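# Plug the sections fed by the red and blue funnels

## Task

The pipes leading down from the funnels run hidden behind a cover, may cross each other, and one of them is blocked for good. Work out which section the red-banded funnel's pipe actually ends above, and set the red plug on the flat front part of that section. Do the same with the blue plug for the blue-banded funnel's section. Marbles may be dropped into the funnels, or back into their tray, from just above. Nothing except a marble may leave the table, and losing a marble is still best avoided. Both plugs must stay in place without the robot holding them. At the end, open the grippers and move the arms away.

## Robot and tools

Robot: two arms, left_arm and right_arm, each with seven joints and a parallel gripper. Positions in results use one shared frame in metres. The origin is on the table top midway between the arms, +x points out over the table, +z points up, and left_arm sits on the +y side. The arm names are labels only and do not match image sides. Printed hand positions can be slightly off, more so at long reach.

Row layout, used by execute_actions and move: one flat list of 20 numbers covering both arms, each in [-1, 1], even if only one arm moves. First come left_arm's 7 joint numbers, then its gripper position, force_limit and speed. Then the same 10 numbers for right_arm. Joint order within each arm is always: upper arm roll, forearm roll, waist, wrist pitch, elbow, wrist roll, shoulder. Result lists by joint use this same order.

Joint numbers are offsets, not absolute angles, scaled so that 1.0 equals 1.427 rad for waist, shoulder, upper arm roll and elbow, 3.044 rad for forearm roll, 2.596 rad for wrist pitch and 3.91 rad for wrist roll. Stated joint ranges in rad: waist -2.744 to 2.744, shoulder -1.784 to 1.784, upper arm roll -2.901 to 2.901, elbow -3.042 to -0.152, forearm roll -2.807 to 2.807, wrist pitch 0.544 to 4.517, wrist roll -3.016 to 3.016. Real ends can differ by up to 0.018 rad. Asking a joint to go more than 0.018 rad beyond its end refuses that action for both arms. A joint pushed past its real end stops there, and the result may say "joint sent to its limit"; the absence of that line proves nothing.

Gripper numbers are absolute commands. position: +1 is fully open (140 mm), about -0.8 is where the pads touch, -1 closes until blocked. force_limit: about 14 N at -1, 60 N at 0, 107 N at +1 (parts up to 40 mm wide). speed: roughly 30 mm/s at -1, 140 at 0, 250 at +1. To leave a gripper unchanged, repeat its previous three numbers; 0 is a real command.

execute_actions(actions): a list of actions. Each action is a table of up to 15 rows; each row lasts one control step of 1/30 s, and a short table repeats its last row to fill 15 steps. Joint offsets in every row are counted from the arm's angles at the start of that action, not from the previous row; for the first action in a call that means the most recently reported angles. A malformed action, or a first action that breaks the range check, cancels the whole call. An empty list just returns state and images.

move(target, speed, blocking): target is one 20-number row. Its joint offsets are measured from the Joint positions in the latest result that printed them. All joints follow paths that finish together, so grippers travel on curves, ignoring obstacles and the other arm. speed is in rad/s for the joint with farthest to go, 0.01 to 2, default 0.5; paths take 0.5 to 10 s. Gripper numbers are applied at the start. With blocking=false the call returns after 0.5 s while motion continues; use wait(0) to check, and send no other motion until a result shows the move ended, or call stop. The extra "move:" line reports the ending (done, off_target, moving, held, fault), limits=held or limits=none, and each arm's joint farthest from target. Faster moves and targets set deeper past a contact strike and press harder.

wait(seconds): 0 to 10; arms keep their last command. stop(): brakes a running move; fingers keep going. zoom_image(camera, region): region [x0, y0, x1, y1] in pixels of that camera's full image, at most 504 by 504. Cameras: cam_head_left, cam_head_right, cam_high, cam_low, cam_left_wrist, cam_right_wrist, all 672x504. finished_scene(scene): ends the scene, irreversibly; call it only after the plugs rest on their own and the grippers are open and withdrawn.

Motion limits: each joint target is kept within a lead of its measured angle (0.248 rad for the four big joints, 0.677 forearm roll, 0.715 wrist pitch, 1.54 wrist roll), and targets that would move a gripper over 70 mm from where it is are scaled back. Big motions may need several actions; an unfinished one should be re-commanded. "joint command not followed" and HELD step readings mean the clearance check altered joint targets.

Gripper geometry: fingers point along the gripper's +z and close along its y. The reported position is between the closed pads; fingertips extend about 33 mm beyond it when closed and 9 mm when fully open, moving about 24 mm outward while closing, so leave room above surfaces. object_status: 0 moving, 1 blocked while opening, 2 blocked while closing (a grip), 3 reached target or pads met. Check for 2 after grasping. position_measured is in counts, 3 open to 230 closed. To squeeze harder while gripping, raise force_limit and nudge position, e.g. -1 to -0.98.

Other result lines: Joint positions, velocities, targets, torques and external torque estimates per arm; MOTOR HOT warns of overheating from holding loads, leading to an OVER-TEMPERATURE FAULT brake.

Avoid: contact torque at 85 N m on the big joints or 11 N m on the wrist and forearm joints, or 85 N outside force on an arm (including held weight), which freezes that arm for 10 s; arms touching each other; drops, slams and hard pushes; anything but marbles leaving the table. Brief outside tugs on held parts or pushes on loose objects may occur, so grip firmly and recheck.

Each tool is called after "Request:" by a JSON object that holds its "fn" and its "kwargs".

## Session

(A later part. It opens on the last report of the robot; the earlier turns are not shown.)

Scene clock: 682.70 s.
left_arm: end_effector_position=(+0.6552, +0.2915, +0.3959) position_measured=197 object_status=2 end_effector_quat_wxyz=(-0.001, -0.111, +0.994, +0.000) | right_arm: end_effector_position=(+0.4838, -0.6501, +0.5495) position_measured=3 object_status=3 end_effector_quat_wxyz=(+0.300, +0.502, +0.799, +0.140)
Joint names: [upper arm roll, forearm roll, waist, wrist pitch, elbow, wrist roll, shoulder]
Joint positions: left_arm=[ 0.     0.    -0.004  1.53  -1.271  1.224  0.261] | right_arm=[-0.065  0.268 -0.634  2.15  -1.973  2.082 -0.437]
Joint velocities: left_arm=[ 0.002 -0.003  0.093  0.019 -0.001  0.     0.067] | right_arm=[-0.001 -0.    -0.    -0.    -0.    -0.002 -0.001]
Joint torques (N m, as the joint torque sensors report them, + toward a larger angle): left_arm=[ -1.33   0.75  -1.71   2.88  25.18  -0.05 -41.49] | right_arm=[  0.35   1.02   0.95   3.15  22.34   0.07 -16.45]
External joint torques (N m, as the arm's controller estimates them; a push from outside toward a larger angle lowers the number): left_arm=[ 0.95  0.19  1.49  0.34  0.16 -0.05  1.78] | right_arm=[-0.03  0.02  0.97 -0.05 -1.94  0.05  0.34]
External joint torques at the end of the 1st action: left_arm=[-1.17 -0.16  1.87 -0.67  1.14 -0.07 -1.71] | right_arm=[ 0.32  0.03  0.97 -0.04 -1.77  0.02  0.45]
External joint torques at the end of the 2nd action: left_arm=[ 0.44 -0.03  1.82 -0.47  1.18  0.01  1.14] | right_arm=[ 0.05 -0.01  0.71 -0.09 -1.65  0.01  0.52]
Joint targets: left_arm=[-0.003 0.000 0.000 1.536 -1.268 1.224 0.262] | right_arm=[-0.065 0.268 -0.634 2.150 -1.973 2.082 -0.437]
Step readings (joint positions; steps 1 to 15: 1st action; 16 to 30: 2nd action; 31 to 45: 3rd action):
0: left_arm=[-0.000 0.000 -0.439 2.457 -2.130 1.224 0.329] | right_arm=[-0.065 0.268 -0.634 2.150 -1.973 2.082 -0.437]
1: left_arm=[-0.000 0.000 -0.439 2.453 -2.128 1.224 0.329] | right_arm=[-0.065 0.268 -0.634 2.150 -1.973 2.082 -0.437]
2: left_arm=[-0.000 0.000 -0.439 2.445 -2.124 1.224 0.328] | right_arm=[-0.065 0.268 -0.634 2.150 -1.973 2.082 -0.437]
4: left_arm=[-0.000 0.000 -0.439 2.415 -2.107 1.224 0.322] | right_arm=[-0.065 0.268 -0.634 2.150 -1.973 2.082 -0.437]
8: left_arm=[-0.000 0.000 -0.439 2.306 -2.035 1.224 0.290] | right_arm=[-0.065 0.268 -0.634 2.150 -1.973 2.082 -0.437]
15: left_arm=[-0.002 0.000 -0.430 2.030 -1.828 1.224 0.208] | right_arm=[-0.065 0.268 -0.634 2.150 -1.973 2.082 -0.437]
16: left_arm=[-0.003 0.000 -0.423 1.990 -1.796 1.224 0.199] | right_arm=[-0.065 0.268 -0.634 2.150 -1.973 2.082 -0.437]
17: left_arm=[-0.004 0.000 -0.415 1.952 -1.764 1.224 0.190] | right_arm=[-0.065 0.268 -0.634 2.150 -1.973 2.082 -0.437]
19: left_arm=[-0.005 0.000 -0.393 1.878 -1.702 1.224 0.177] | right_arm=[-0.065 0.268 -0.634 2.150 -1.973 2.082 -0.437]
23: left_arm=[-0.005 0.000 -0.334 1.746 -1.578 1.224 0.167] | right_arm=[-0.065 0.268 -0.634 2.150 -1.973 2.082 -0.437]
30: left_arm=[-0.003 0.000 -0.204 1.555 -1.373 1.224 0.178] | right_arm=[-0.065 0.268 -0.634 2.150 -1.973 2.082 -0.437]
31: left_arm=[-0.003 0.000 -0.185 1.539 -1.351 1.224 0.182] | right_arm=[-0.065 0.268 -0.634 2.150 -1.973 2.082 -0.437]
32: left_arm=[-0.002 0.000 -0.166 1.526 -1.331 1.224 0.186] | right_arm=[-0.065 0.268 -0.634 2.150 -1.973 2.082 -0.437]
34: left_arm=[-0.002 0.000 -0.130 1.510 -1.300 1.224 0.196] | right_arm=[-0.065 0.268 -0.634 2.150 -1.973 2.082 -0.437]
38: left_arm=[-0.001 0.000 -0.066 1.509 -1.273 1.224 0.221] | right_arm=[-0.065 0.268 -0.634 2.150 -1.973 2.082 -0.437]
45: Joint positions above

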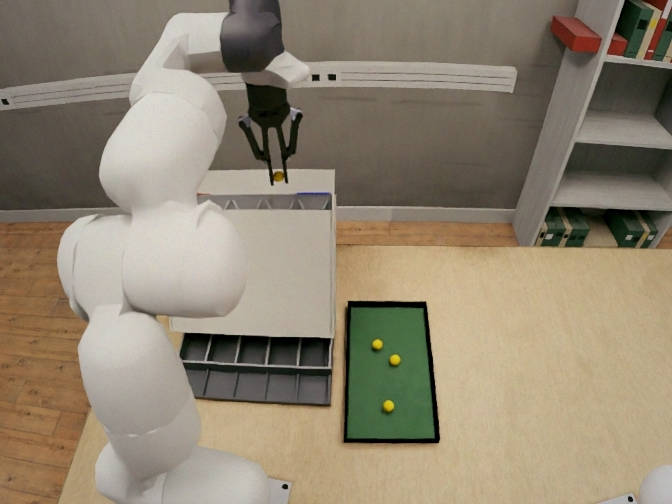

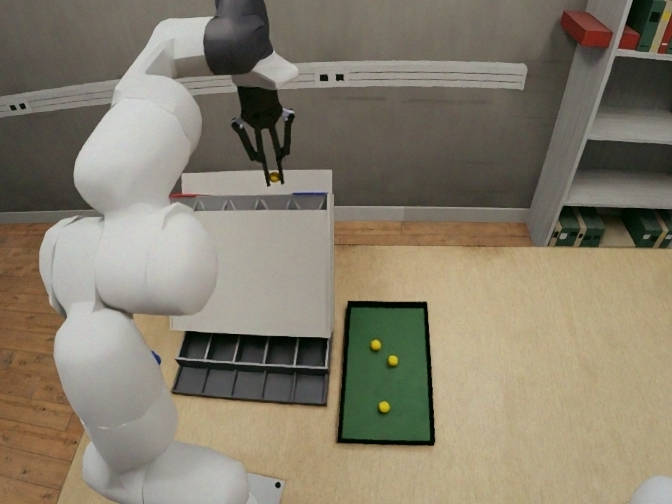

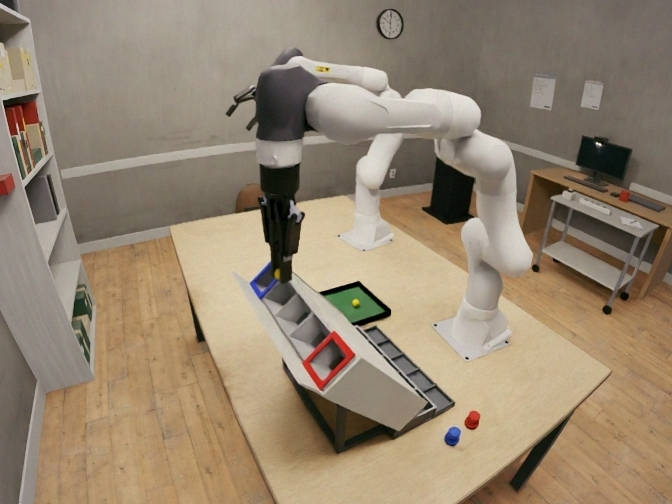

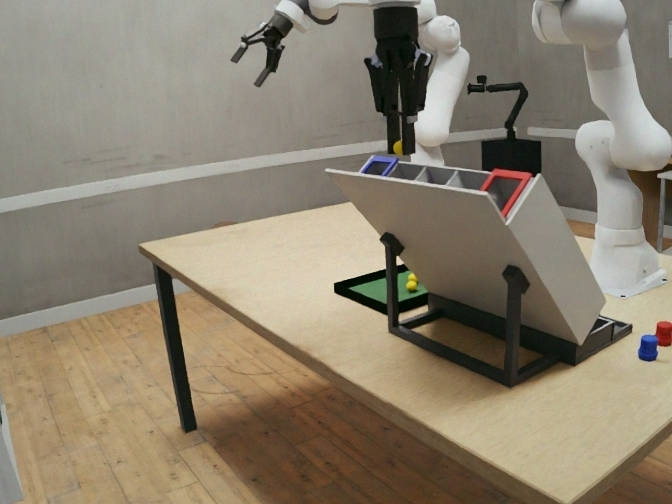

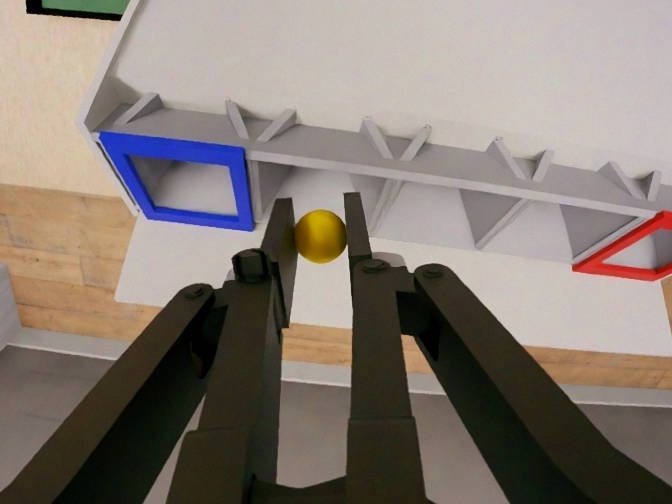

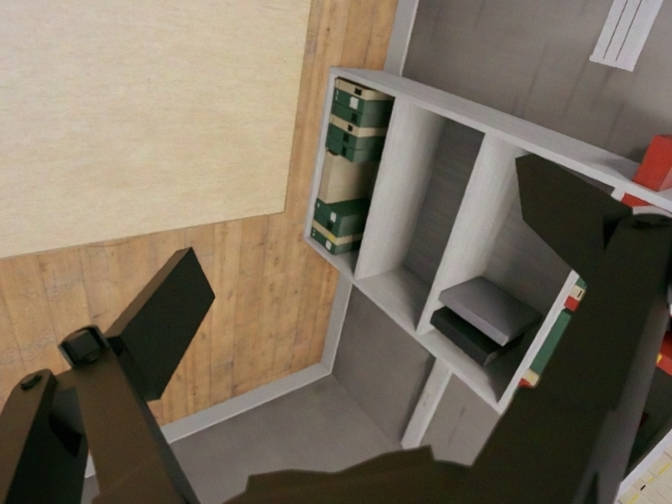

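Request:
{"fn": "execute_actions", "kwargs": {"actions": []}}

Request:
{"fn": "zoom_image", "kwargs": {"camera": "cam_head_right", "region": [140, 290, 450, 450]}}

Scene clock: 790.97 s.
left_arm: end_effector_position=(+0.6568, +0.2923, +0.3951) position_measured=197 object_status=2 end_effector_quat_wxyz=(+0.000, -0.112, +0.994, -0.000) | right_arm: end_effector_position=(+0.4838, -0.6501, +0.5495) position_measured=3 object_status=3 end_effector_quat_wxyz=(+0.300, +0.502, +0.799, +0.140)
Joint names: [upper arm roll, forearm roll, waist, wrist pitch, elbow, wrist roll, shoulder]
Joint positions: left_arm=[-0.002  0.    -0.001  1.534 -1.27   1.224  0.263] | right_arm=[-0.065  0.268 -0.634  2.15  -1.973  2.082 -0.437]
Joint velocities: left_arm=[ 0.    -0.001 -0.001  0.001 -0.001  0.001  0.   ] | right_arm=[ 0.001  0.001 -0.     0.     0.    -0.002 -0.002]
Joint torques (N m, as the joint torque sensors report them, + toward a larger angle): left_arm=[ -0.86   0.76   0.85   2.69  25.18   0.02 -39.81] | right_arm=[  0.72   0.99   0.65   3.1   22.29   0.07 -16.38]
External joint torques (N m, as the arm's controller estimates them; a push from outside toward a larger angle lowers the number): left_arm=[-1.15 -0.05  0.77  0.27  1.94  0.02 -0.17] | right_arm=[ 0.25 -0.01  0.62 -0.1  -1.99  0.05  0.42]
Joint targets: left_arm=[-0.003 0.000 0.000 1.536 -1.268 1.224 0.262] | right_arm=[-0.065 0.268 -0.634 2.150 -1.973 2.082 -0.437]

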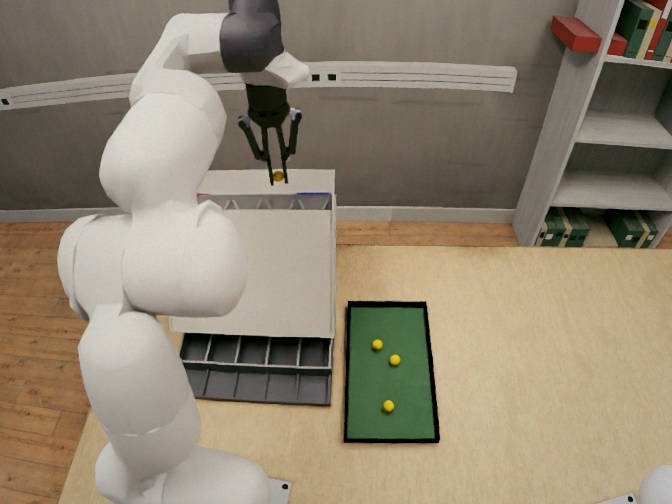

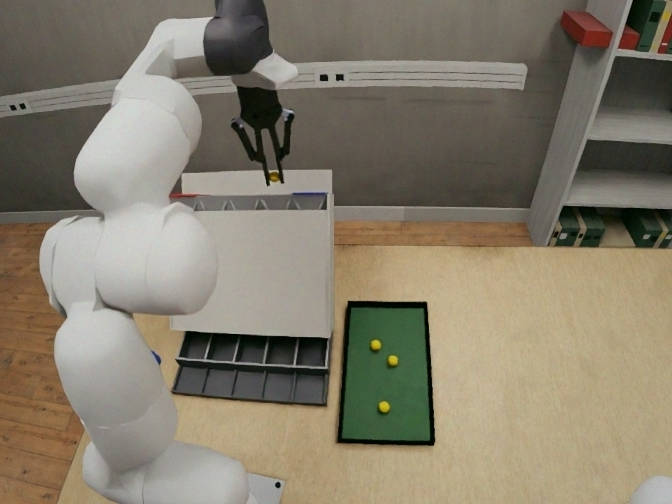

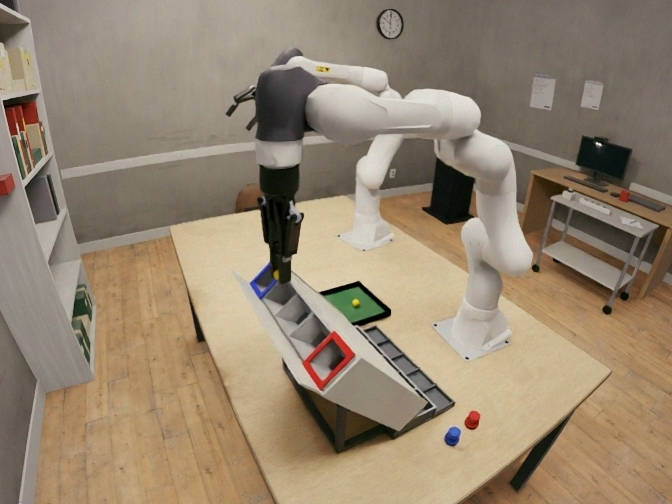

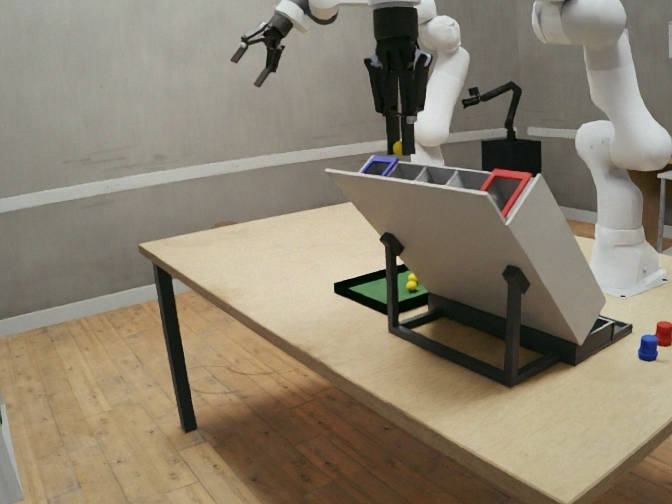

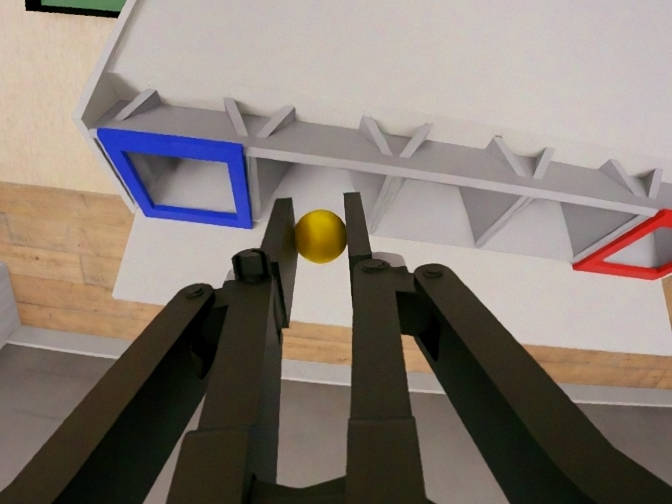

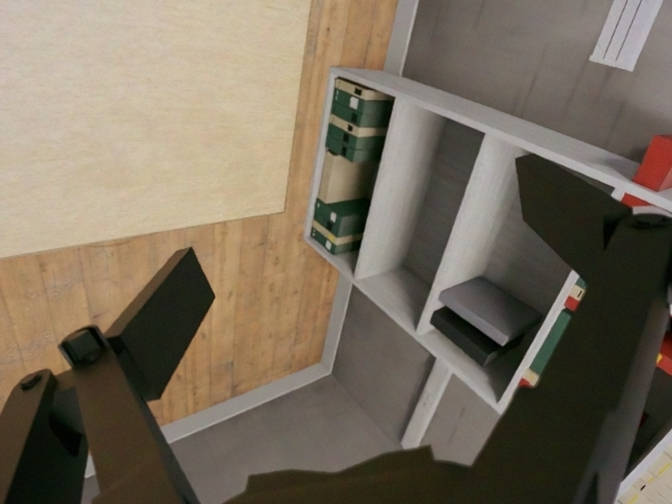

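Region (140, 290, 450, 450) of cam_head_right's 672x504 image, scaled by 1.626, with more detail than that image has; it fills the top 260 rows of this view, and the rest is white.

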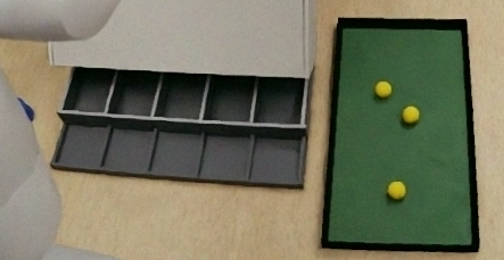

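Request:
{"fn": "execute_actions", "kwargs": {"actions": [[[0,0,0,0,0,0,-0.0027,-0.2,-0.3,0.5,0,0,0,0,0,0,0,1,-0.5,0],[0,0,0,0,-0.0015,0,-0.0073,-0.2,-0.3,0.5,0,0,0,0,0,0,0,1,-0.5,0],[0,0,-0.0026,0,-0.0062,0,-0.0139,-0.2,-0.3,0.5,0,0,0,0,0,0,0,1,-0.5,0],[0,0,-0.0059,0,-0.0139,0,-0.0221,-0.2,-0.3,0.5,0,0,0,0,0,0,0,1,-0.5,0],[0,0,-0.0113,0,-0.0248,0,-0.0319,-0.2,-0.3,0.5,0,0,0,0,0,0,0,1,-0.5,0],[0,0,-0.0186,0.0005,-0.0388,0,-0.0429,-0.2,-0.3,0.5,0,0,0,0,0,0,0,1,-0.5,0],[0,0,-0.0276,0.0055,-0.0559,0,-0.0549,-0.2,-0.3,0.5,0,0,0,0,0,0,0,1,-0.5,0],[0,0,-0.0382,0.0119,-0.0760,0,-0.0678,-0.2,-0.3,0.5,0,0,0,0,0,0,0,1,-0.5,0],[0,0,-0.0502,0.0198,-0.0994,0,-0.0812,-0.2,-0.3,0.5,0,0,0,0,0,0,0,1,-0.5,0],[0,0,-0.0635,0.0297,-0.1242,0,-0.0950,-0.2,-0.3,0.5,0,0,0,0,0,0,0,1,-0.5,0],[0,0,-0.0779,0.0395,-0.1491,0,-0.1089,-0.2,-0.3,0.5,0,0,0,0,0,0,0,1,-0.5,0],[0,0,-0.0931,0.0466,-0.1739,0,-0.1227,-0.2,-0.3,0.5,0,0,0,0,0,0,0,1,-0.5,0],[0,0,-0.1093,0.0524,-0.1987,0,-0.1362,-0.2,-0.3,0.5,0,0,0,0,0,0,0,1,-0.5,0],[0,0,-0.1260,0.0586,-0.2235,0,-0.1490,-0.2,-0.3,0.5,0,0,0,0,0,0,0,1,-0.5,0],[0,0,-0.1432,0.0656,-0.2484,0,-0.1610,-0.2,-0.3,0.5,0,0,0,0,0,0,0,1,-0.5,0]],[[0,0,-0.0556,0.0362,-0.0800,0,-0.0453,-0.2,-0.3,0.5,0,0,0,0,0,0,0,1,-0.5,0],[0,0,-0.0732,0.0449,-0.1048,0,-0.0551,-0.2,-0.3,0.5,0,0,0,0,0,0,0,1,-0.5,0],[0,0,-0.0909,0.0547,-0.1297,0,-0.0633,-0.2,-0.3,0.5,0,0,0,0,0,0,0,1,-0.5,0],[0,0,-0.1084,0.0657,-0.1545,0,-0.0699,-0.2,-0.3,0.5,0,0,0,0,0,0,0,1,-0.5,0],[0,0,-0.1256,0.0780,-0.1793,0,-0.0744,-0.2,-0.3,0.5,0,0,0,0,0,0,0,1,-0.5,0],[0,0,-0.1423,0.0916,-0.2042,0,-0.0769,-0.2,-0.3,0.5,0,0,0,0,0,0,0,1,-0.5,0],[0,0,-0.1584,0.1069,-0.2290,0,-0.0772,-0.2,-0.3,0.5,0,0,0,0,0,0,0,1,-0.5,0],[0,0,-0.1737,0.1240,-0.2539,0,-0.0772,-0.2,-0.3,0.5,0,0,0,0,0,0,0,1,-0.5,0],[0,0,-0.1881,0.1413,-0.2787,0,-0.0772,-0.2,-0.3,0.5,0,0,0,0,0,0,0,1,-0.5,0],[0,0,-0.2014,0.1564,-0.3036,0,-0.0766,-0.2,-0.3,0.5,0,0,0,0,0,0,0,1,-0.5,0],[0,0,-0.2134,0.1700,-0.3284,0,-0.0738,-0.2,-0.3,0.5,0,0,0,0,0,0,0,1,-0.5,0],[0,0,-0.2240,0.1851,-0.3532,0,-0.0691,-0.2,-0.3,0.5,0,0,0,0,0,0,0,1,-0.5,0],[0,0,-0.2330,0.2034,-0.3781,0,-0.0626,-0.2,-0.3,0.5,0,0,0,0,0,0,0,1,-0.5,0],[0,0,-0.2403,0.2240,-0.4029,0,-0.0545,-0.2,-0.3,0.5,0,0,0,0,0,0,0,1,-0.5,0],[0,0,-0.2457,0.2450,-0.4268,0,-0.0453,-0.2,-0.3,0.5,0,0,0,0,0,0,0,1,-0.5,0]],[[0,0,-0.0191,0.0971,-0.0762,0,0.0341,-0.2,-0.3,0.5,0,0,0,0,0,0,0,1,-0.5,0],[0,0,-0.0203,0.1145,-0.0962,0,0.0450,-0.2,-0.3,0.5,0,0,0,0,0,0,0,1,-0.5,0],[0,0,-0.0203,0.1297,-0.1144,0,0.0564,-0.2,-0.3,0.5,0,0,0,0,0,0,0,1,-0.5,0],[0,0,-0.0203,0.1445,-0.1306,0,0.0680,-0.2,-0.3,0.5,0,0,0,0,0,0,0,1,-0.5,0],[0,0,-0.0203,0.1579,-0.1449,0,0.0796,-0.2,-0.3,0.5,0,0,0,0,0,0,0,1,-0.5,0],[0,0,-0.0203,0.1700,-0.1573,0,0.0909,-0.2,-0.3,0.5,0,0,0,0,0,0,0,1,-0.5,0],[0,0,-0.0203,0.1797,-0.1678,0,0.1015,-0.2,-0.3,0.5,0,0,0,0,0,0,0,1,-0.5,0],[0,0,-0.0203,0.1875,-0.1765,0,0.1114,-0.2,-0.3,0.5,0,0,0,0,0,0,0,1,-0.5,0],[0,0,-0.0203,0.1936,-0.1831,0,0.1202,-0.2,-0.3,0.5,0,0,0,0,0,0,0,1,-0.5,0],[0,0,-0.0203,0.1976,-0.1879,0,0.1277,-0.2,-0.3,0.5,0,0,0,0,0,0,0,1,-0.5,0],[0,0,-0.0203,0.1993,-0.1908,0,0.1335,-0.2,-0.3,0.5,0,0,0,0,0,0,0,1,-0.5,0],[0,0,-0.0203,0.1989,-0.1931,0,0.1375,-0.2,-0.3,0.5,0,0,0,0,0,0,0,1,-0.5,0],[0,0,-0.0203,0.1959,-0.1931,0,0.1393,-0.2,-0.3,0.5,0,0,0,0,0,0,0,1,-0.5,0],[0,0,-0.0203,0.1916,-0.1931,0,0.1395,-1,-0.3,-0.3,0,0,0,0,0,0,0,1,-0.5,0],[0,0,-0.0203,0.1809,-0.1931,0,0.1395,-1,-0.3,-0.3,0,0,0,0,0,0,0,1,-0.5,0]]]}}

Scene clock: 891.67 s.
left_arm: end_effector_position=(+0.4455, +0.0681, +0.0446) position_measured=159 object_status=0 end_effector_quat_wxyz=(-0.003, +0.140, +0.990, +0.001) | right_arm: end_effector_position=(+0.4838, -0.6501, +0.5495) position_measured=3 object_status=3 end_effector_quat_wxyz=(+0.300, +0.502, +0.799, +0.140)
Joint names: [upper arm roll, forearm roll, waist, wrist pitch, elbow, wrist roll, shoulder]
Joint positions: left_arm=[-0.003  0.    -0.504  2.519 -2.346  1.224  0.179] | right_arm=[-0.065  0.268 -0.634  2.15  -1.973  2.082 -0.437]
Joint velocities: left_arm=[ 0.001 -0.001  0.001  0.074 -0.043 -0.001  0.064] | right_arm=[-0.001  0.001 -0.    -0.     0.001 -0.002  0.   ]
Joint torques (N m, as the joint torque sensors report them, + toward a larger angle): left_arm=[  0.54   0.43  -0.8    3.04  19.72  -0.08 -35.61] | right_arm=[  0.48   0.97   0.6    3.15  22.49   0.07 -16.36]
External joint torques (N m, as the arm's controller estimates them; a push from outside toward a larger angle lowers the number): left_arm=[ 0.33 -0.05 -0.87  0.24 -2.   -0.08  1.25] | right_arm=[ 0.16 -0.03  0.68 -0.06 -1.81  0.05  0.44]
External joint torques at the end of the 1st action: left_arm=[-0.23  0.1  -3.02  0.44 -1.48  0.01 -1.88] | right_arm=[-0.07  0.    0.61 -0.06 -1.61  0.04  0.4 ]
External joint torques at the end of the 2nd action: left_arm=[-1.64 -0.14 -0.92  0.46 -1.47 -0.06  0.79] | right_arm=[ 0.14  0.01  0.43 -0.07 -1.78  0.02  0.62]
Joint targets: left_arm=[-0.002 0.000 -0.506 2.535 -2.348 1.224 0.180] | right_arm=[-0.065 0.268 -0.634 2.150 -1.973 2.082 -0.437]
Step readings (joint positions; steps 1 to 15: 1st action; 16 to 30: 2nd action; 31 to 45: 3rd action):
0: left_arm=[-0.002 0.000 -0.001 1.534 -1.270 1.224 0.263] | right_arm=[-0.065 0.268 -0.634 2.150 -1.973 2.082 -0.437]
1: left_arm=[-0.002 0.000 -0.001 1.534 -1.270 1.224 0.263] | right_arm=[-0.065 0.268 -0.634 2.150 -1.973 2.082 -0.437]
2: left_arm=[-0.002 0.000 -0.001 1.534 -1.271 1.224 0.262] | right_arm=[-0.065 0.268 -0.634 2.150 -1.973 2.082 -0.437]
4: left_arm=[-0.002 0.000 -0.002 1.534 -1.278 1.224 0.254] | right_arm=[-0.065 0.268 -0.634 2.150 -1.973 2.082 -0.437]
8: left_arm=[0.002 0.000 -0.024 1.541 -1.333 1.224 0.204] | right_arm=[-0.065 0.268 -0.634 2.150 -1.973 2.082 -0.437]
15: left_arm=[0.001 0.000 -0.151 1.631 -1.545 1.224 0.072] | right_arm=[-0.065 0.268 -0.634 2.150 -1.973 2.082 -0.437]
16: left_arm=[0.001 0.000 -0.175 1.647 -1.581 1.224 0.053] | right_arm=[-0.065 0.268 -0.634 2.150 -1.973 2.082 -0.437]
17: left_arm=[0.001 0.000 -0.200 1.665 -1.616 1.224 0.035] | right_arm=[-0.065 0.268 -0.634 2.150 -1.973 2.082 -0.437]
19: left_arm=[0.001 0.000 -0.250 1.704 -1.685 1.224 0.001] | right_arm=[-0.065 0.268 -0.634 2.150 -1.973 2.082 -0.437]
23: left_arm=[0.000 0.000 -0.348 1.809 -1.823 1.224 -0.036] | right_arm=[-0.065 0.268 -0.634 2.150 -1.973 2.082 -0.437]
30: left_arm=[-0.002 0.000 -0.477 2.066 -2.073 1.224 -0.019] | right_arm=[-0.065 0.268 -0.634 2.150 -1.973 2.082 -0.437]
31: left_arm=[-0.003 0.000 -0.487 2.110 -2.106 1.224 -0.007] | right_arm=[-0.065 0.268 -0.634 2.150 -1.973 2.082 -0.437]
32: left_arm=[-0.004 0.000 -0.494 2.154 -2.137 1.224 0.007] | right_arm=[-0.065 0.268 -0.634 2.150 -1.973 2.082 -0.437]
34: left_arm=[-0.005 0.000 -0.503 2.240 -2.197 1.224 0.041] | right_arm=[-0.065 0.268 -0.634 2.150 -1.973 2.082 -0.437]
38: left_arm=[-0.004 0.000 -0.504 2.391 -2.288 1.224 0.110] | right_arm=[-0.065 0.268 -0.634 2.150 -1.973 2.082 -0.437]
45: Joint positions above

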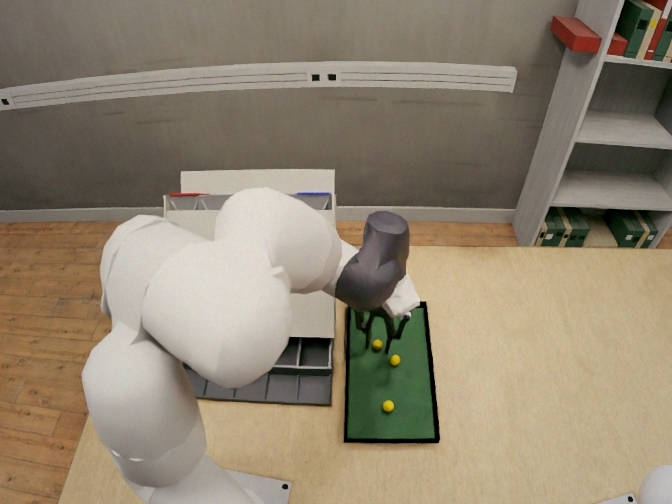

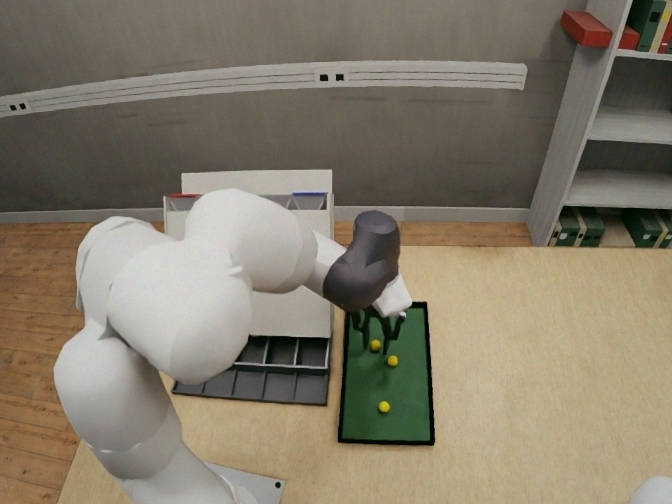

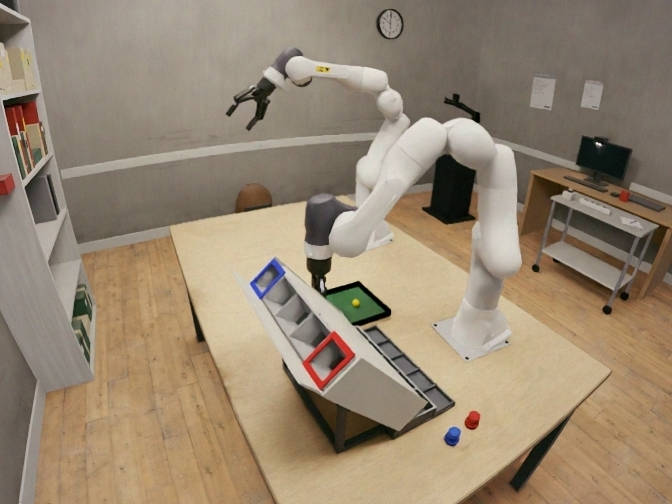

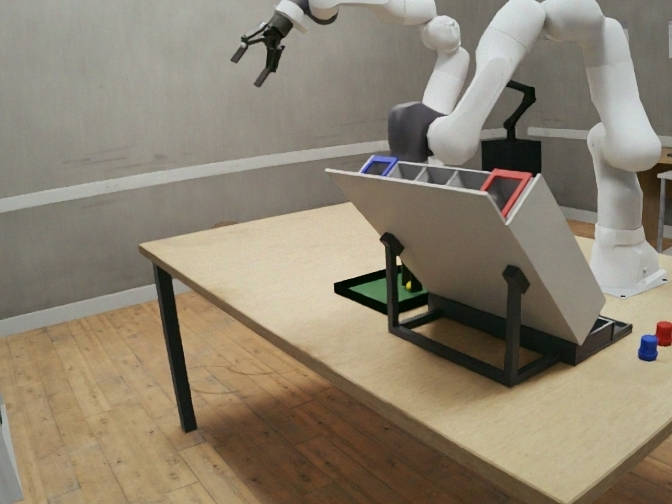

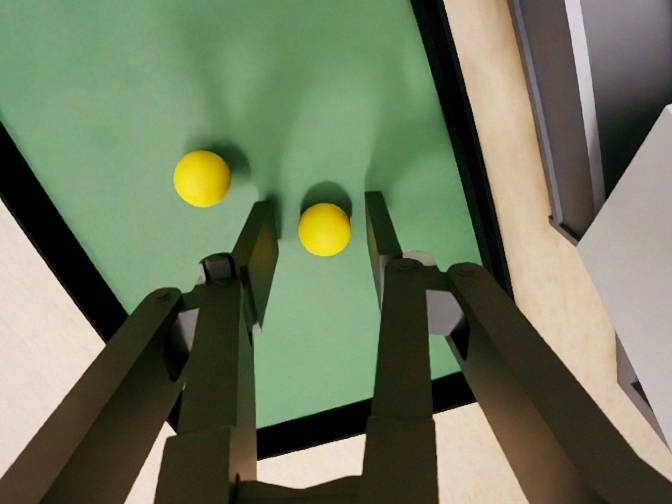

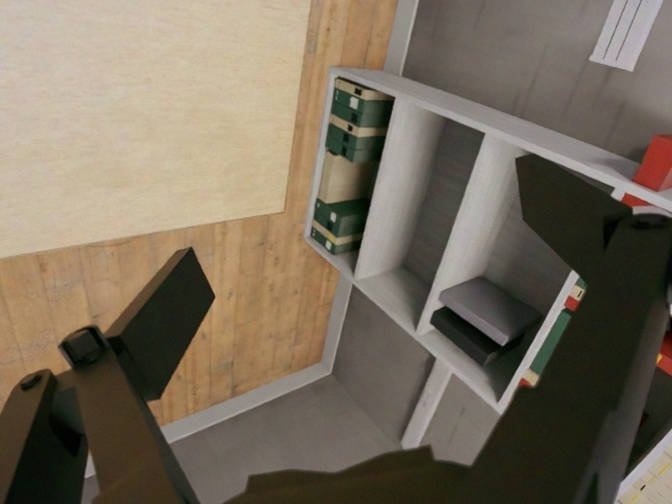

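Request:
{"fn": "execute_actions", "kwargs": {"actions": []}}

Request:
{"fn": "zoom_image", "kwargs": {"camera": "cam_head_right", "region": [150, 310, 350, 420]}}

Scene clock: 895.10 s.
left_arm: end_effector_position=(+0.4484, +0.0662, +0.0446) position_measured=197 object_status=2 end_effector_quat_wxyz=(+0.002, +0.140, +0.990, -0.001) | right_arm: end_effector_position=(+0.4838, -0.6501, +0.5495) position_measured=3 object_status=3 end_effector_quat_wxyz=(+0.300, +0.502, +0.799, +0.140)
Joint names: [upper arm roll, forearm roll, waist, wrist pitch, elbow, wrist roll, shoulder]
Joint positions: left_arm=[-0.003  0.    -0.504  2.533 -2.348  1.224  0.18 ] | right_arm=[-0.065  0.268 -0.634  2.15  -1.973  2.082 -0.437]
Joint velocities: left_arm=[-0.001 -0.     0.002 -0.001 -0.    -0.002 -0.001] | right_arm=[-0.    -0.    -0.001  0.     0.001  0.    -0.001]
Joint torques (N m, as the joint torque sensors report them, + toward a larger angle): left_arm=[  0.62   0.32  -0.2    2.64  19.12  -0.01 -32.99] | right_arm=[  0.65   1.     0.39   3.15  22.51   0.01 -16.28]
External joint torques (N m, as the arm's controller estimates them; a push from outside toward a larger angle lowers the number): left_arm=[ 0.38 -0.14 -0.3   0.22 -0.21 -0.01  0.15] | right_arm=[ 0.17  0.    0.35 -0.05 -1.8   0.    0.5 ]
Joint targets: left_arm=[-0.002 0.000 -0.506 2.535 -2.348 1.224 0.180] | right_arm=[-0.065 0.268 -0.634 2.150 -1.973 2.082 -0.437]

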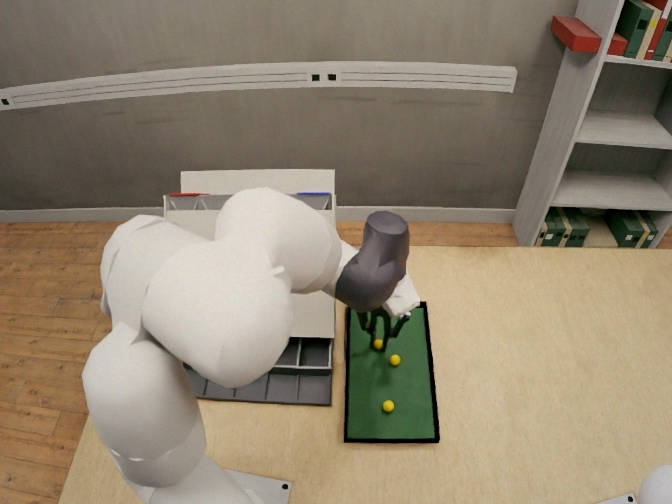

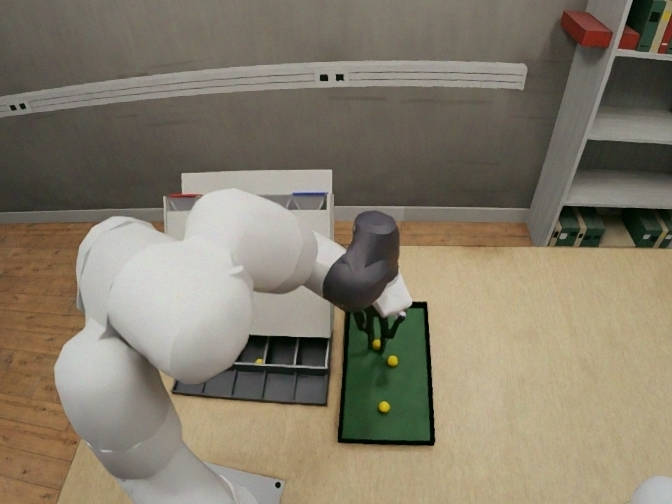

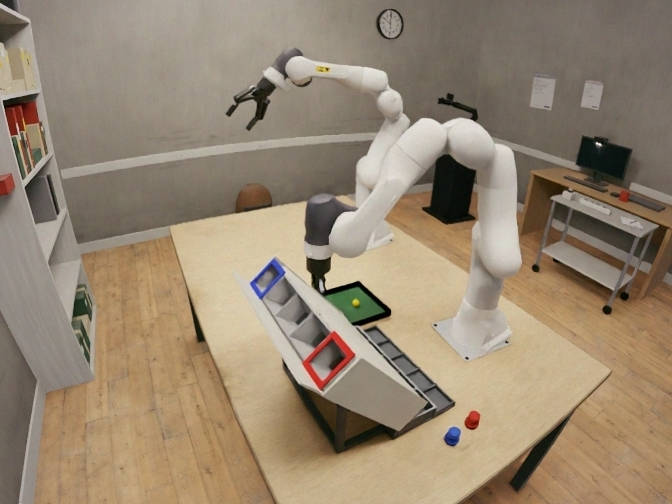

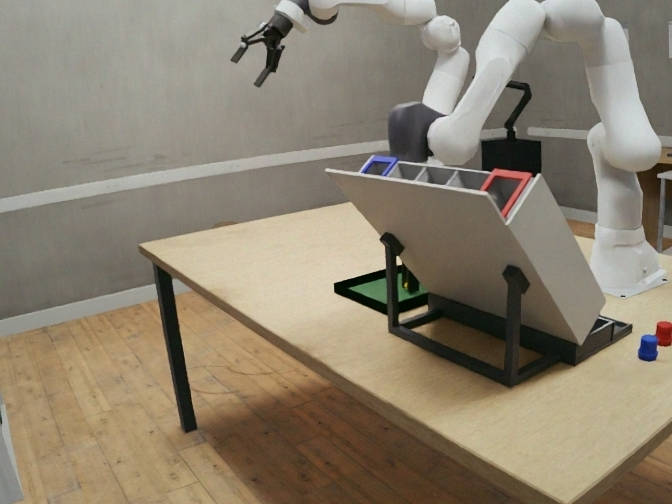

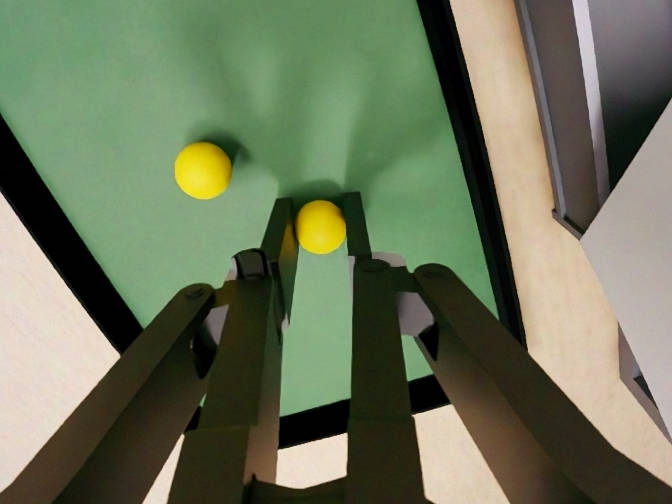

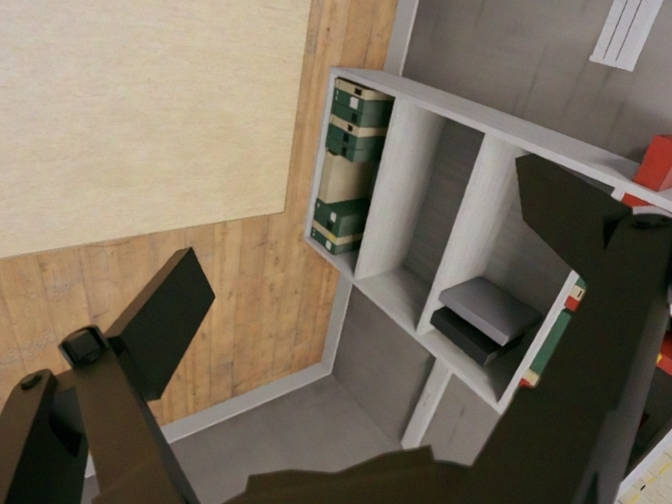

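Region (150, 310, 350, 420) of cam_head_right's 672x504 image, scaled by 2.520, with more detail than that image has; it fills the top 277 rows of this view, and the rest is white.

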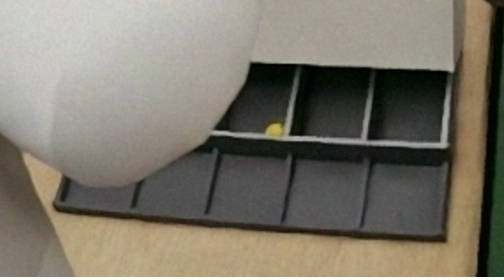

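Request:
{"fn": "execute_actions", "kwargs": {"actions": [[[0.002,0,0,-0.0056,0.0085,0,-0.0057,-1,-0.3,-0.3,0,0,0,0,0,0,0,1,-0.5,0],[0.002,0,0,-0.0148,0.0151,0,-0.0123,-1,-0.3,-0.3,0,0,0,0,0,0,0,1,-0.5,0],[0.002,0,0,-0.0287,0.0236,0,-0.0208,-1,-0.3,-0.3,0,0,0,0,0,0,0,1,-0.5,0],[0.002,0,0,-0.0455,0.0341,0,-0.0309,-1,-0.3,-0.3,0,0,0,0,0,0,0,1,-0.5,0],[0.002,0,0,-0.0635,0.0463,0,-0.0421,-1,-0.3,-0.3,0,0,0,0,0,0,0,1,-0.5,0],[0.002,0,0.001,-0.0827,0.0605,0,-0.0542,-1,-0.3,-0.3,0,0,0,0,0,0,0,1,-0.5,0],[0.002,0,0.0024,-0.1014,0.0766,0,-0.0666,-1,-0.3,-0.3,0,0,0,0,0,0,0,1,-0.5,0],[0.002,0,0.0051,-0.1196,0.0945,0,-0.0790,-1,-0.3,-0.3,0,0,0,0,0,0,0,1,-0.5,0],[0.002,0,0.0095,-0.1394,0.1144,0,-0.0910,-1,-0.3,-0.3,0,0,0,0,0,0,0,1,-0.5,0],[0.002,0,0.0155,-0.1594,0.1362,0,-0.1022,-1,-0.3,-0.3,0,0,0,0,0,0,0,1,-0.5,0],[0.002,0,0.0230,-0.1785,0.1598,0,-0.1123,-1,-0.3,-0.3,0,0,0,0,0,0,0,1,-0.5,0],[0.002,0,0.0319,-0.1963,0.1853,0,-0.1209,-1,-0.3,-0.3,0,0,0,0,0,0,0,1,-0.5,0],[0.002,0,0.0420,-0.2133,0.2118,0,-0.1274,-1,-0.3,-0.3,0,0,0,0,0,0,0,1,-0.5,0],[0.002,0,0.0534,-0.2302,0.2383,0,-0.1317,-1,-0.3,-0.3,0,0,0,0,0,0,0,1,-0.5,0],[0.002,0,0.0658,-0.2471,0.2648,0,-0.1331,-1,-0.3,-0.3,0,0,0,0,0,0,0,1,-0.5,0]],[[0.002,0,0.0400,-0.0949,0.0849,0,-0.0112,-1,-0.3,-0.3,0,0,0,0,0,0,0,1,-0.5,0],[0.002,0,0.0542,-0.1098,0.1113,0,-0.0104,-1,-0.3,-0.3,0,0,0,0,0,0,0,1,-0.5,0],[0.002,0,0.0692,-0.1243,0.1378,0,-0.0081,-1,-0.3,-0.3,0,0,0,0,0,0,0,1,-0.5,0],[0.002,0,0.0850,-0.1375,0.1643,0,-0.0043,-1,-0.3,-0.3,0,0,0,0,0,0,0,1,-0.5,0],[0.002,0,0.1013,-0.1492,0.1908,0,0.0006,-1,-0.3,-0.3,0,0,0,0,0,0,0,1,-0.5,0],[0.002,0,0.1180,-0.1600,0.2172,0,0.0068,-1,-0.3,-0.3,0,0,0,0,0,0,0,1,-0.5,0],[0.002,0,0.1351,-0.1701,0.2437,0,0.0140,-1,-0.3,-0.3,0,0,0,0,0,0,0,1,-0.5,0],[0.002,0,0.1524,-0.1794,0.2701,0,0.0221,-1,-0.3,-0.3,0,0,0,0,0,0,0,1,-0.5,0],[0.002,0,0.1699,-0.1880,0.2966,0,0.0309,-1,-0.3,-0.3,0,0,0,0,0,0,0,1,-0.5,0],[0.002,0,0.1875,-0.1958,0.3231,0,0.0403,-1,-0.3,-0.3,0,0,0,0,0,0,0,1,-0.5,0],[0.002,0,0.2050,-0.2028,0.3496,0,0.0503,-1,-0.3,-0.3,0,0,0,0,0,0,0,1,-0.5,0],[0.002,0,0.2223,-0.2090,0.3760,0,0.0607,-1,-0.3,-0.3,0,0,0,0,0,0,0,1,-0.5,0],[0.002,0,0.2394,-0.2145,0.4025,0,0.0713,-1,-0.3,-0.3,0,0,0,0,0,0,0,1,-0.5,0],[0.002,0,0.2561,-0.2192,0.4290,0,0.0820,-1,-0.3,-0.3,0,0,0,0,0,0,0,1,-0.5,0],[0.002,0,0.2724,-0.2231,0.4540,0,0.0927,-1,-0.3,-0.3,0,0,0,0,0,0,0,1,-0.5,0]],[[0.001,0,0.0529,-0.0373,0.0798,0,0.0362,-1,-0.3,-0.3,0,0,0,0,0,0,0,1,-0.5,0],[0.001,0,0.0679,-0.0397,0.0989,0,0.0466,-1,-0.3,-0.3,0,0,0,0,0,0,0,1,-0.5,0],[0.001,0,0.0821,-0.0405,0.1151,0,0.0566,-1,-0.3,-0.3,0,0,0,0,0,0,0,1,-0.5,0],[0.001,0,0.0956,-0.0401,0.1283,0,0.0660,-1,-0.3,-0.3,0,0,0,0,0,0,0,1,-0.5,0],[0.001,0,0.1080,-0.0389,0.1386,0,0.0748,-1,-0.3,-0.3,0,0,0,0,0,0,0,1,-0.5,0],[0.001,0,0.1193,-0.0366,0.1460,0,0.0829,-1,-0.3,-0.3,0,0,0,0,0,0,0,1,-0.5,0],[0.001,0,0.1295,-0.0341,0.1504,0,0.0901,-1,-0.3,-0.3,0,0,0,0,0,0,0,1,-0.5,0],[0.001,0,0.1384,-0.0322,0.1519,0,0.0963,-1,-0.3,-0.3,0,0,0,0,0,0,0,1,-0.5,0],[0.001,0,0.1459,-0.0306,0.1519,0,0.1013,-1,-0.3,-0.3,0,0,0,0,0,0,0,1,-0.5,0],[0.001,0,0.1519,-0.0306,0.1519,0,0.1050,-1,-0.3,-0.3,0,0,0,0,0,0,0,1,-0.5,0],[0.001,0,0.1563,-0.0306,0.1519,0,0.1074,-1,-0.3,-0.3,0,0,0,0,0,0,0,1,-0.5,0],[0.001,0,0.1590,-0.0306,0.1519,0,0.1081,-1,-0.3,-0.3,0,0,0,0,0,0,0,1,-0.5,0],[0.001,0,0.1600,-0.0306,0.1519,0,0.1081,-1,-0.3,-0.3,0,0,0,0,0,0,0,1,-0.5,0],[0.001,0,0.1600,-0.0306,0.1519,0,0.1081,-1,-0.3,-0.3,0,0,0,0,0,0,0,1,-0.5,0],[0.001,0,0.1600,-0.0306,0.1519,0,0.1081,-1,-0.3,-0.3,0,0,0,0,0,0,0,1,-0.5,0]]]}}

Scene clock: 1010.70 s.
left_arm: end_effector_position=(+0.6606, +0.3658, +0.3956) position_measured=197 object_status=2 end_effector_quat_wxyz=(-0.000, -0.170, +0.985, +0.001) | right_arm: end_effector_position=(+0.4838, -0.6501, +0.5495) position_measured=3 object_status=3 end_effector_quat_wxyz=(+0.300, +0.502, +0.799, +0.140)
Joint names: [upper arm roll, forearm roll, waist, wrist pitch, elbow, wrist roll, shoulder]
Joint positions: left_arm=[ 0.003  0.     0.112  1.532 -1.272  1.224  0.261] | right_arm=[-0.065  0.268 -0.634  2.15  -1.973  2.082 -0.437]
Joint velocities: left_arm=[ 0.001 -0.002  0.057 -0.013 -0.001 -0.001  0.06 ] | right_arm=[ 0.     0.    -0.001  0.     0.001  0.     0.   ]
Joint torques (N m, as the joint torque sensors report them, + toward a larger angle): left_arm=[ -2.3    0.75  -0.98   2.32  26.31  -0.08 -41.95] | right_arm=[  0.5    0.99   0.67   3.16  22.31   0.04 -16.32]
External joint torques (N m, as the arm's controller estimates them; a push from outside toward a larger angle lowers the number): left_arm=[ 0.14  0.19  2.02 -0.27  0.8  -0.08  1.95] | right_arm=[ 0.15 -0.01  0.73 -0.05 -2.    0.02  0.44]
External joint torques at the end of the 1st action: left_arm=[-0.1  -0.1   0.89 -0.6   1.66  0.03 -0.83] | right_arm=[ 0.08 -0.01  0.59 -0.07 -1.8  -0.01  0.57]
External joint torques at the end of the 2nd action: left_arm=[-1.07 -0.11  1.36 -0.49  1.8  -0.04  1.33] | right_arm=[ 0.51 -0.01  0.69 -0.03 -1.62  0.03  0.1 ]
Joint targets: left_arm=[-0.001 0.000 0.114 1.529 -1.266 1.224 0.261] | right_arm=[-0.065 0.268 -0.634 2.150 -1.973 2.082 -0.437]
Step readings (joint positions; steps 1 to 15: 1st action; 16 to 30: 2nd action; 31 to 45: 3rd action):
0: left_arm=[-0.003 0.000 -0.504 2.533 -2.348 1.224 0.180] | right_arm=[-0.065 0.268 -0.634 2.150 -1.973 2.082 -0.437]
1: left_arm=[-0.003 0.000 -0.504 2.531 -2.346 1.224 0.180] | right_arm=[-0.065 0.268 -0.634 2.150 -1.973 2.082 -0.437]
2: left_arm=[-0.003 0.000 -0.504 2.525 -2.343 1.224 0.179] | right_arm=[-0.065 0.268 -0.634 2.150 -1.973 2.082 -0.437]
4: left_arm=[-0.002 0.000 -0.504 2.496 -2.329 1.224 0.167] | right_arm=[-0.065 0.268 -0.634 2.150 -1.973 2.082 -0.437]
8: left_arm=[-0.002 0.000 -0.504 2.382 -2.266 1.224 0.114] | right_arm=[-0.065 0.268 -0.634 2.150 -1.973 2.082 -0.437]
15: left_arm=[-0.004 0.000 -0.448 2.095 -2.049 1.224 0.010] | right_arm=[-0.065 0.268 -0.634 2.150 -1.973 2.082 -0.437]
16: left_arm=[-0.005 0.000 -0.433 2.052 -2.010 1.224 0.003] | right_arm=[-0.065 0.268 -0.634 2.150 -1.973 2.082 -0.437]
17: left_arm=[-0.005 0.000 -0.415 2.010 -1.971 1.224 -0.002] | right_arm=[-0.065 0.268 -0.634 2.150 -1.973 2.082 -0.437]
19: left_arm=[-0.005 0.000 -0.377 1.929 -1.895 1.224 -0.003] | right_arm=[-0.065 0.268 -0.634 2.150 -1.973 2.082 -0.437]
23: left_arm=[-0.004 0.000 -0.287 1.786 -1.744 1.224 0.016] | right_arm=[-0.065 0.268 -0.634 2.150 -1.973 2.082 -0.437]
30: left_arm=[-0.002 0.000 -0.114 1.609 -1.482 1.224 0.106] | right_arm=[-0.065 0.268 -0.634 2.150 -1.973 2.082 -0.437]
31: left_arm=[-0.002 0.000 -0.091 1.592 -1.446 1.224 0.122] | right_arm=[-0.065 0.268 -0.634 2.150 -1.973 2.082 -0.437]
32: left_arm=[-0.001 0.000 -0.068 1.577 -1.413 1.224 0.136] | right_arm=[-0.065 0.268 -0.634 2.150 -1.973 2.082 -0.437]
34: left_arm=[-0.000 0.000 -0.024 1.554 -1.355 1.224 0.164] | right_arm=[-0.065 0.268 -0.634 2.150 -1.973 2.082 -0.437]
38: left_arm=[0.001 0.000 0.050 1.537 -1.286 1.224 0.212] | right_arm=[-0.065 0.268 -0.634 2.150 -1.973 2.082 -0.437]
45: Joint positions above

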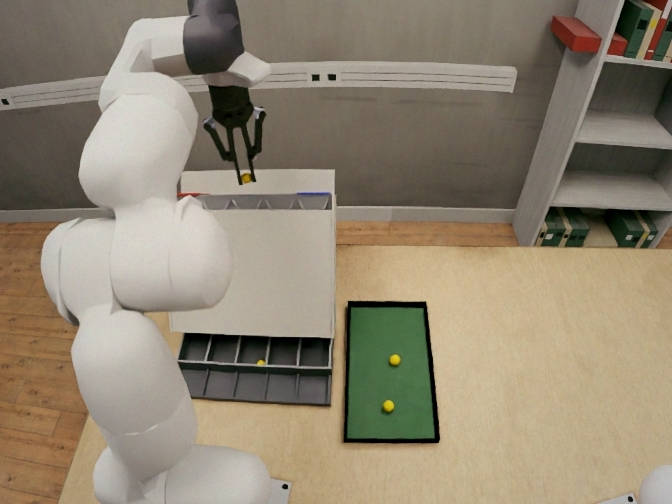

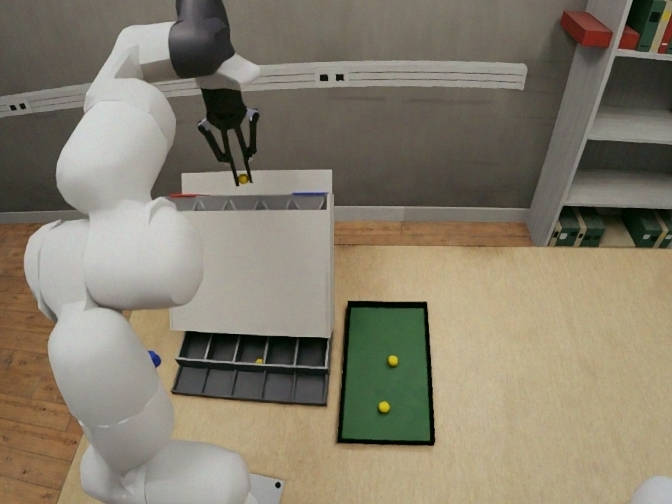

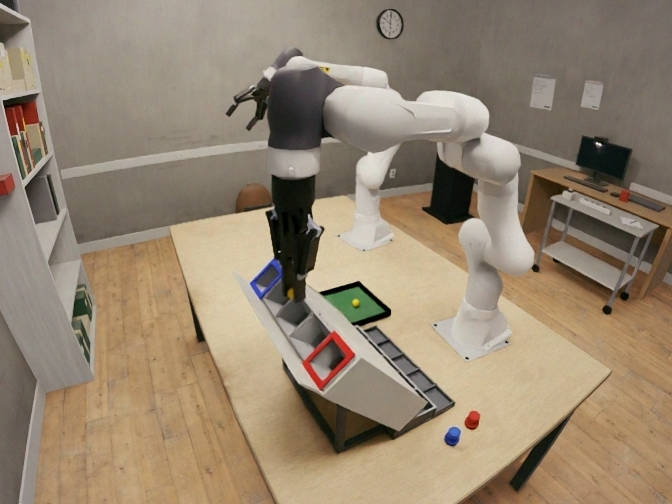

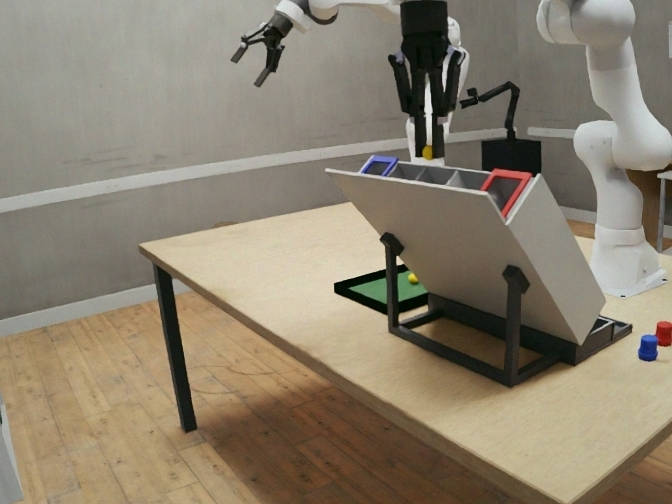

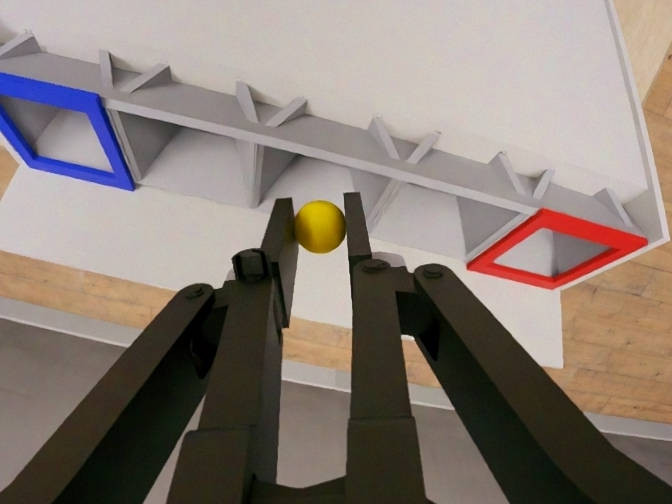

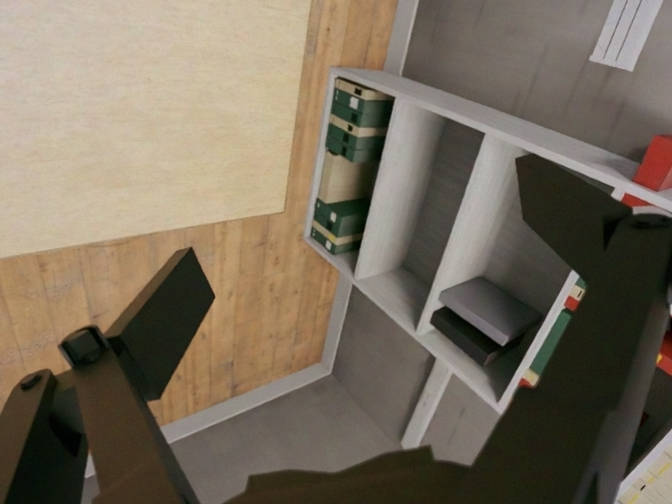

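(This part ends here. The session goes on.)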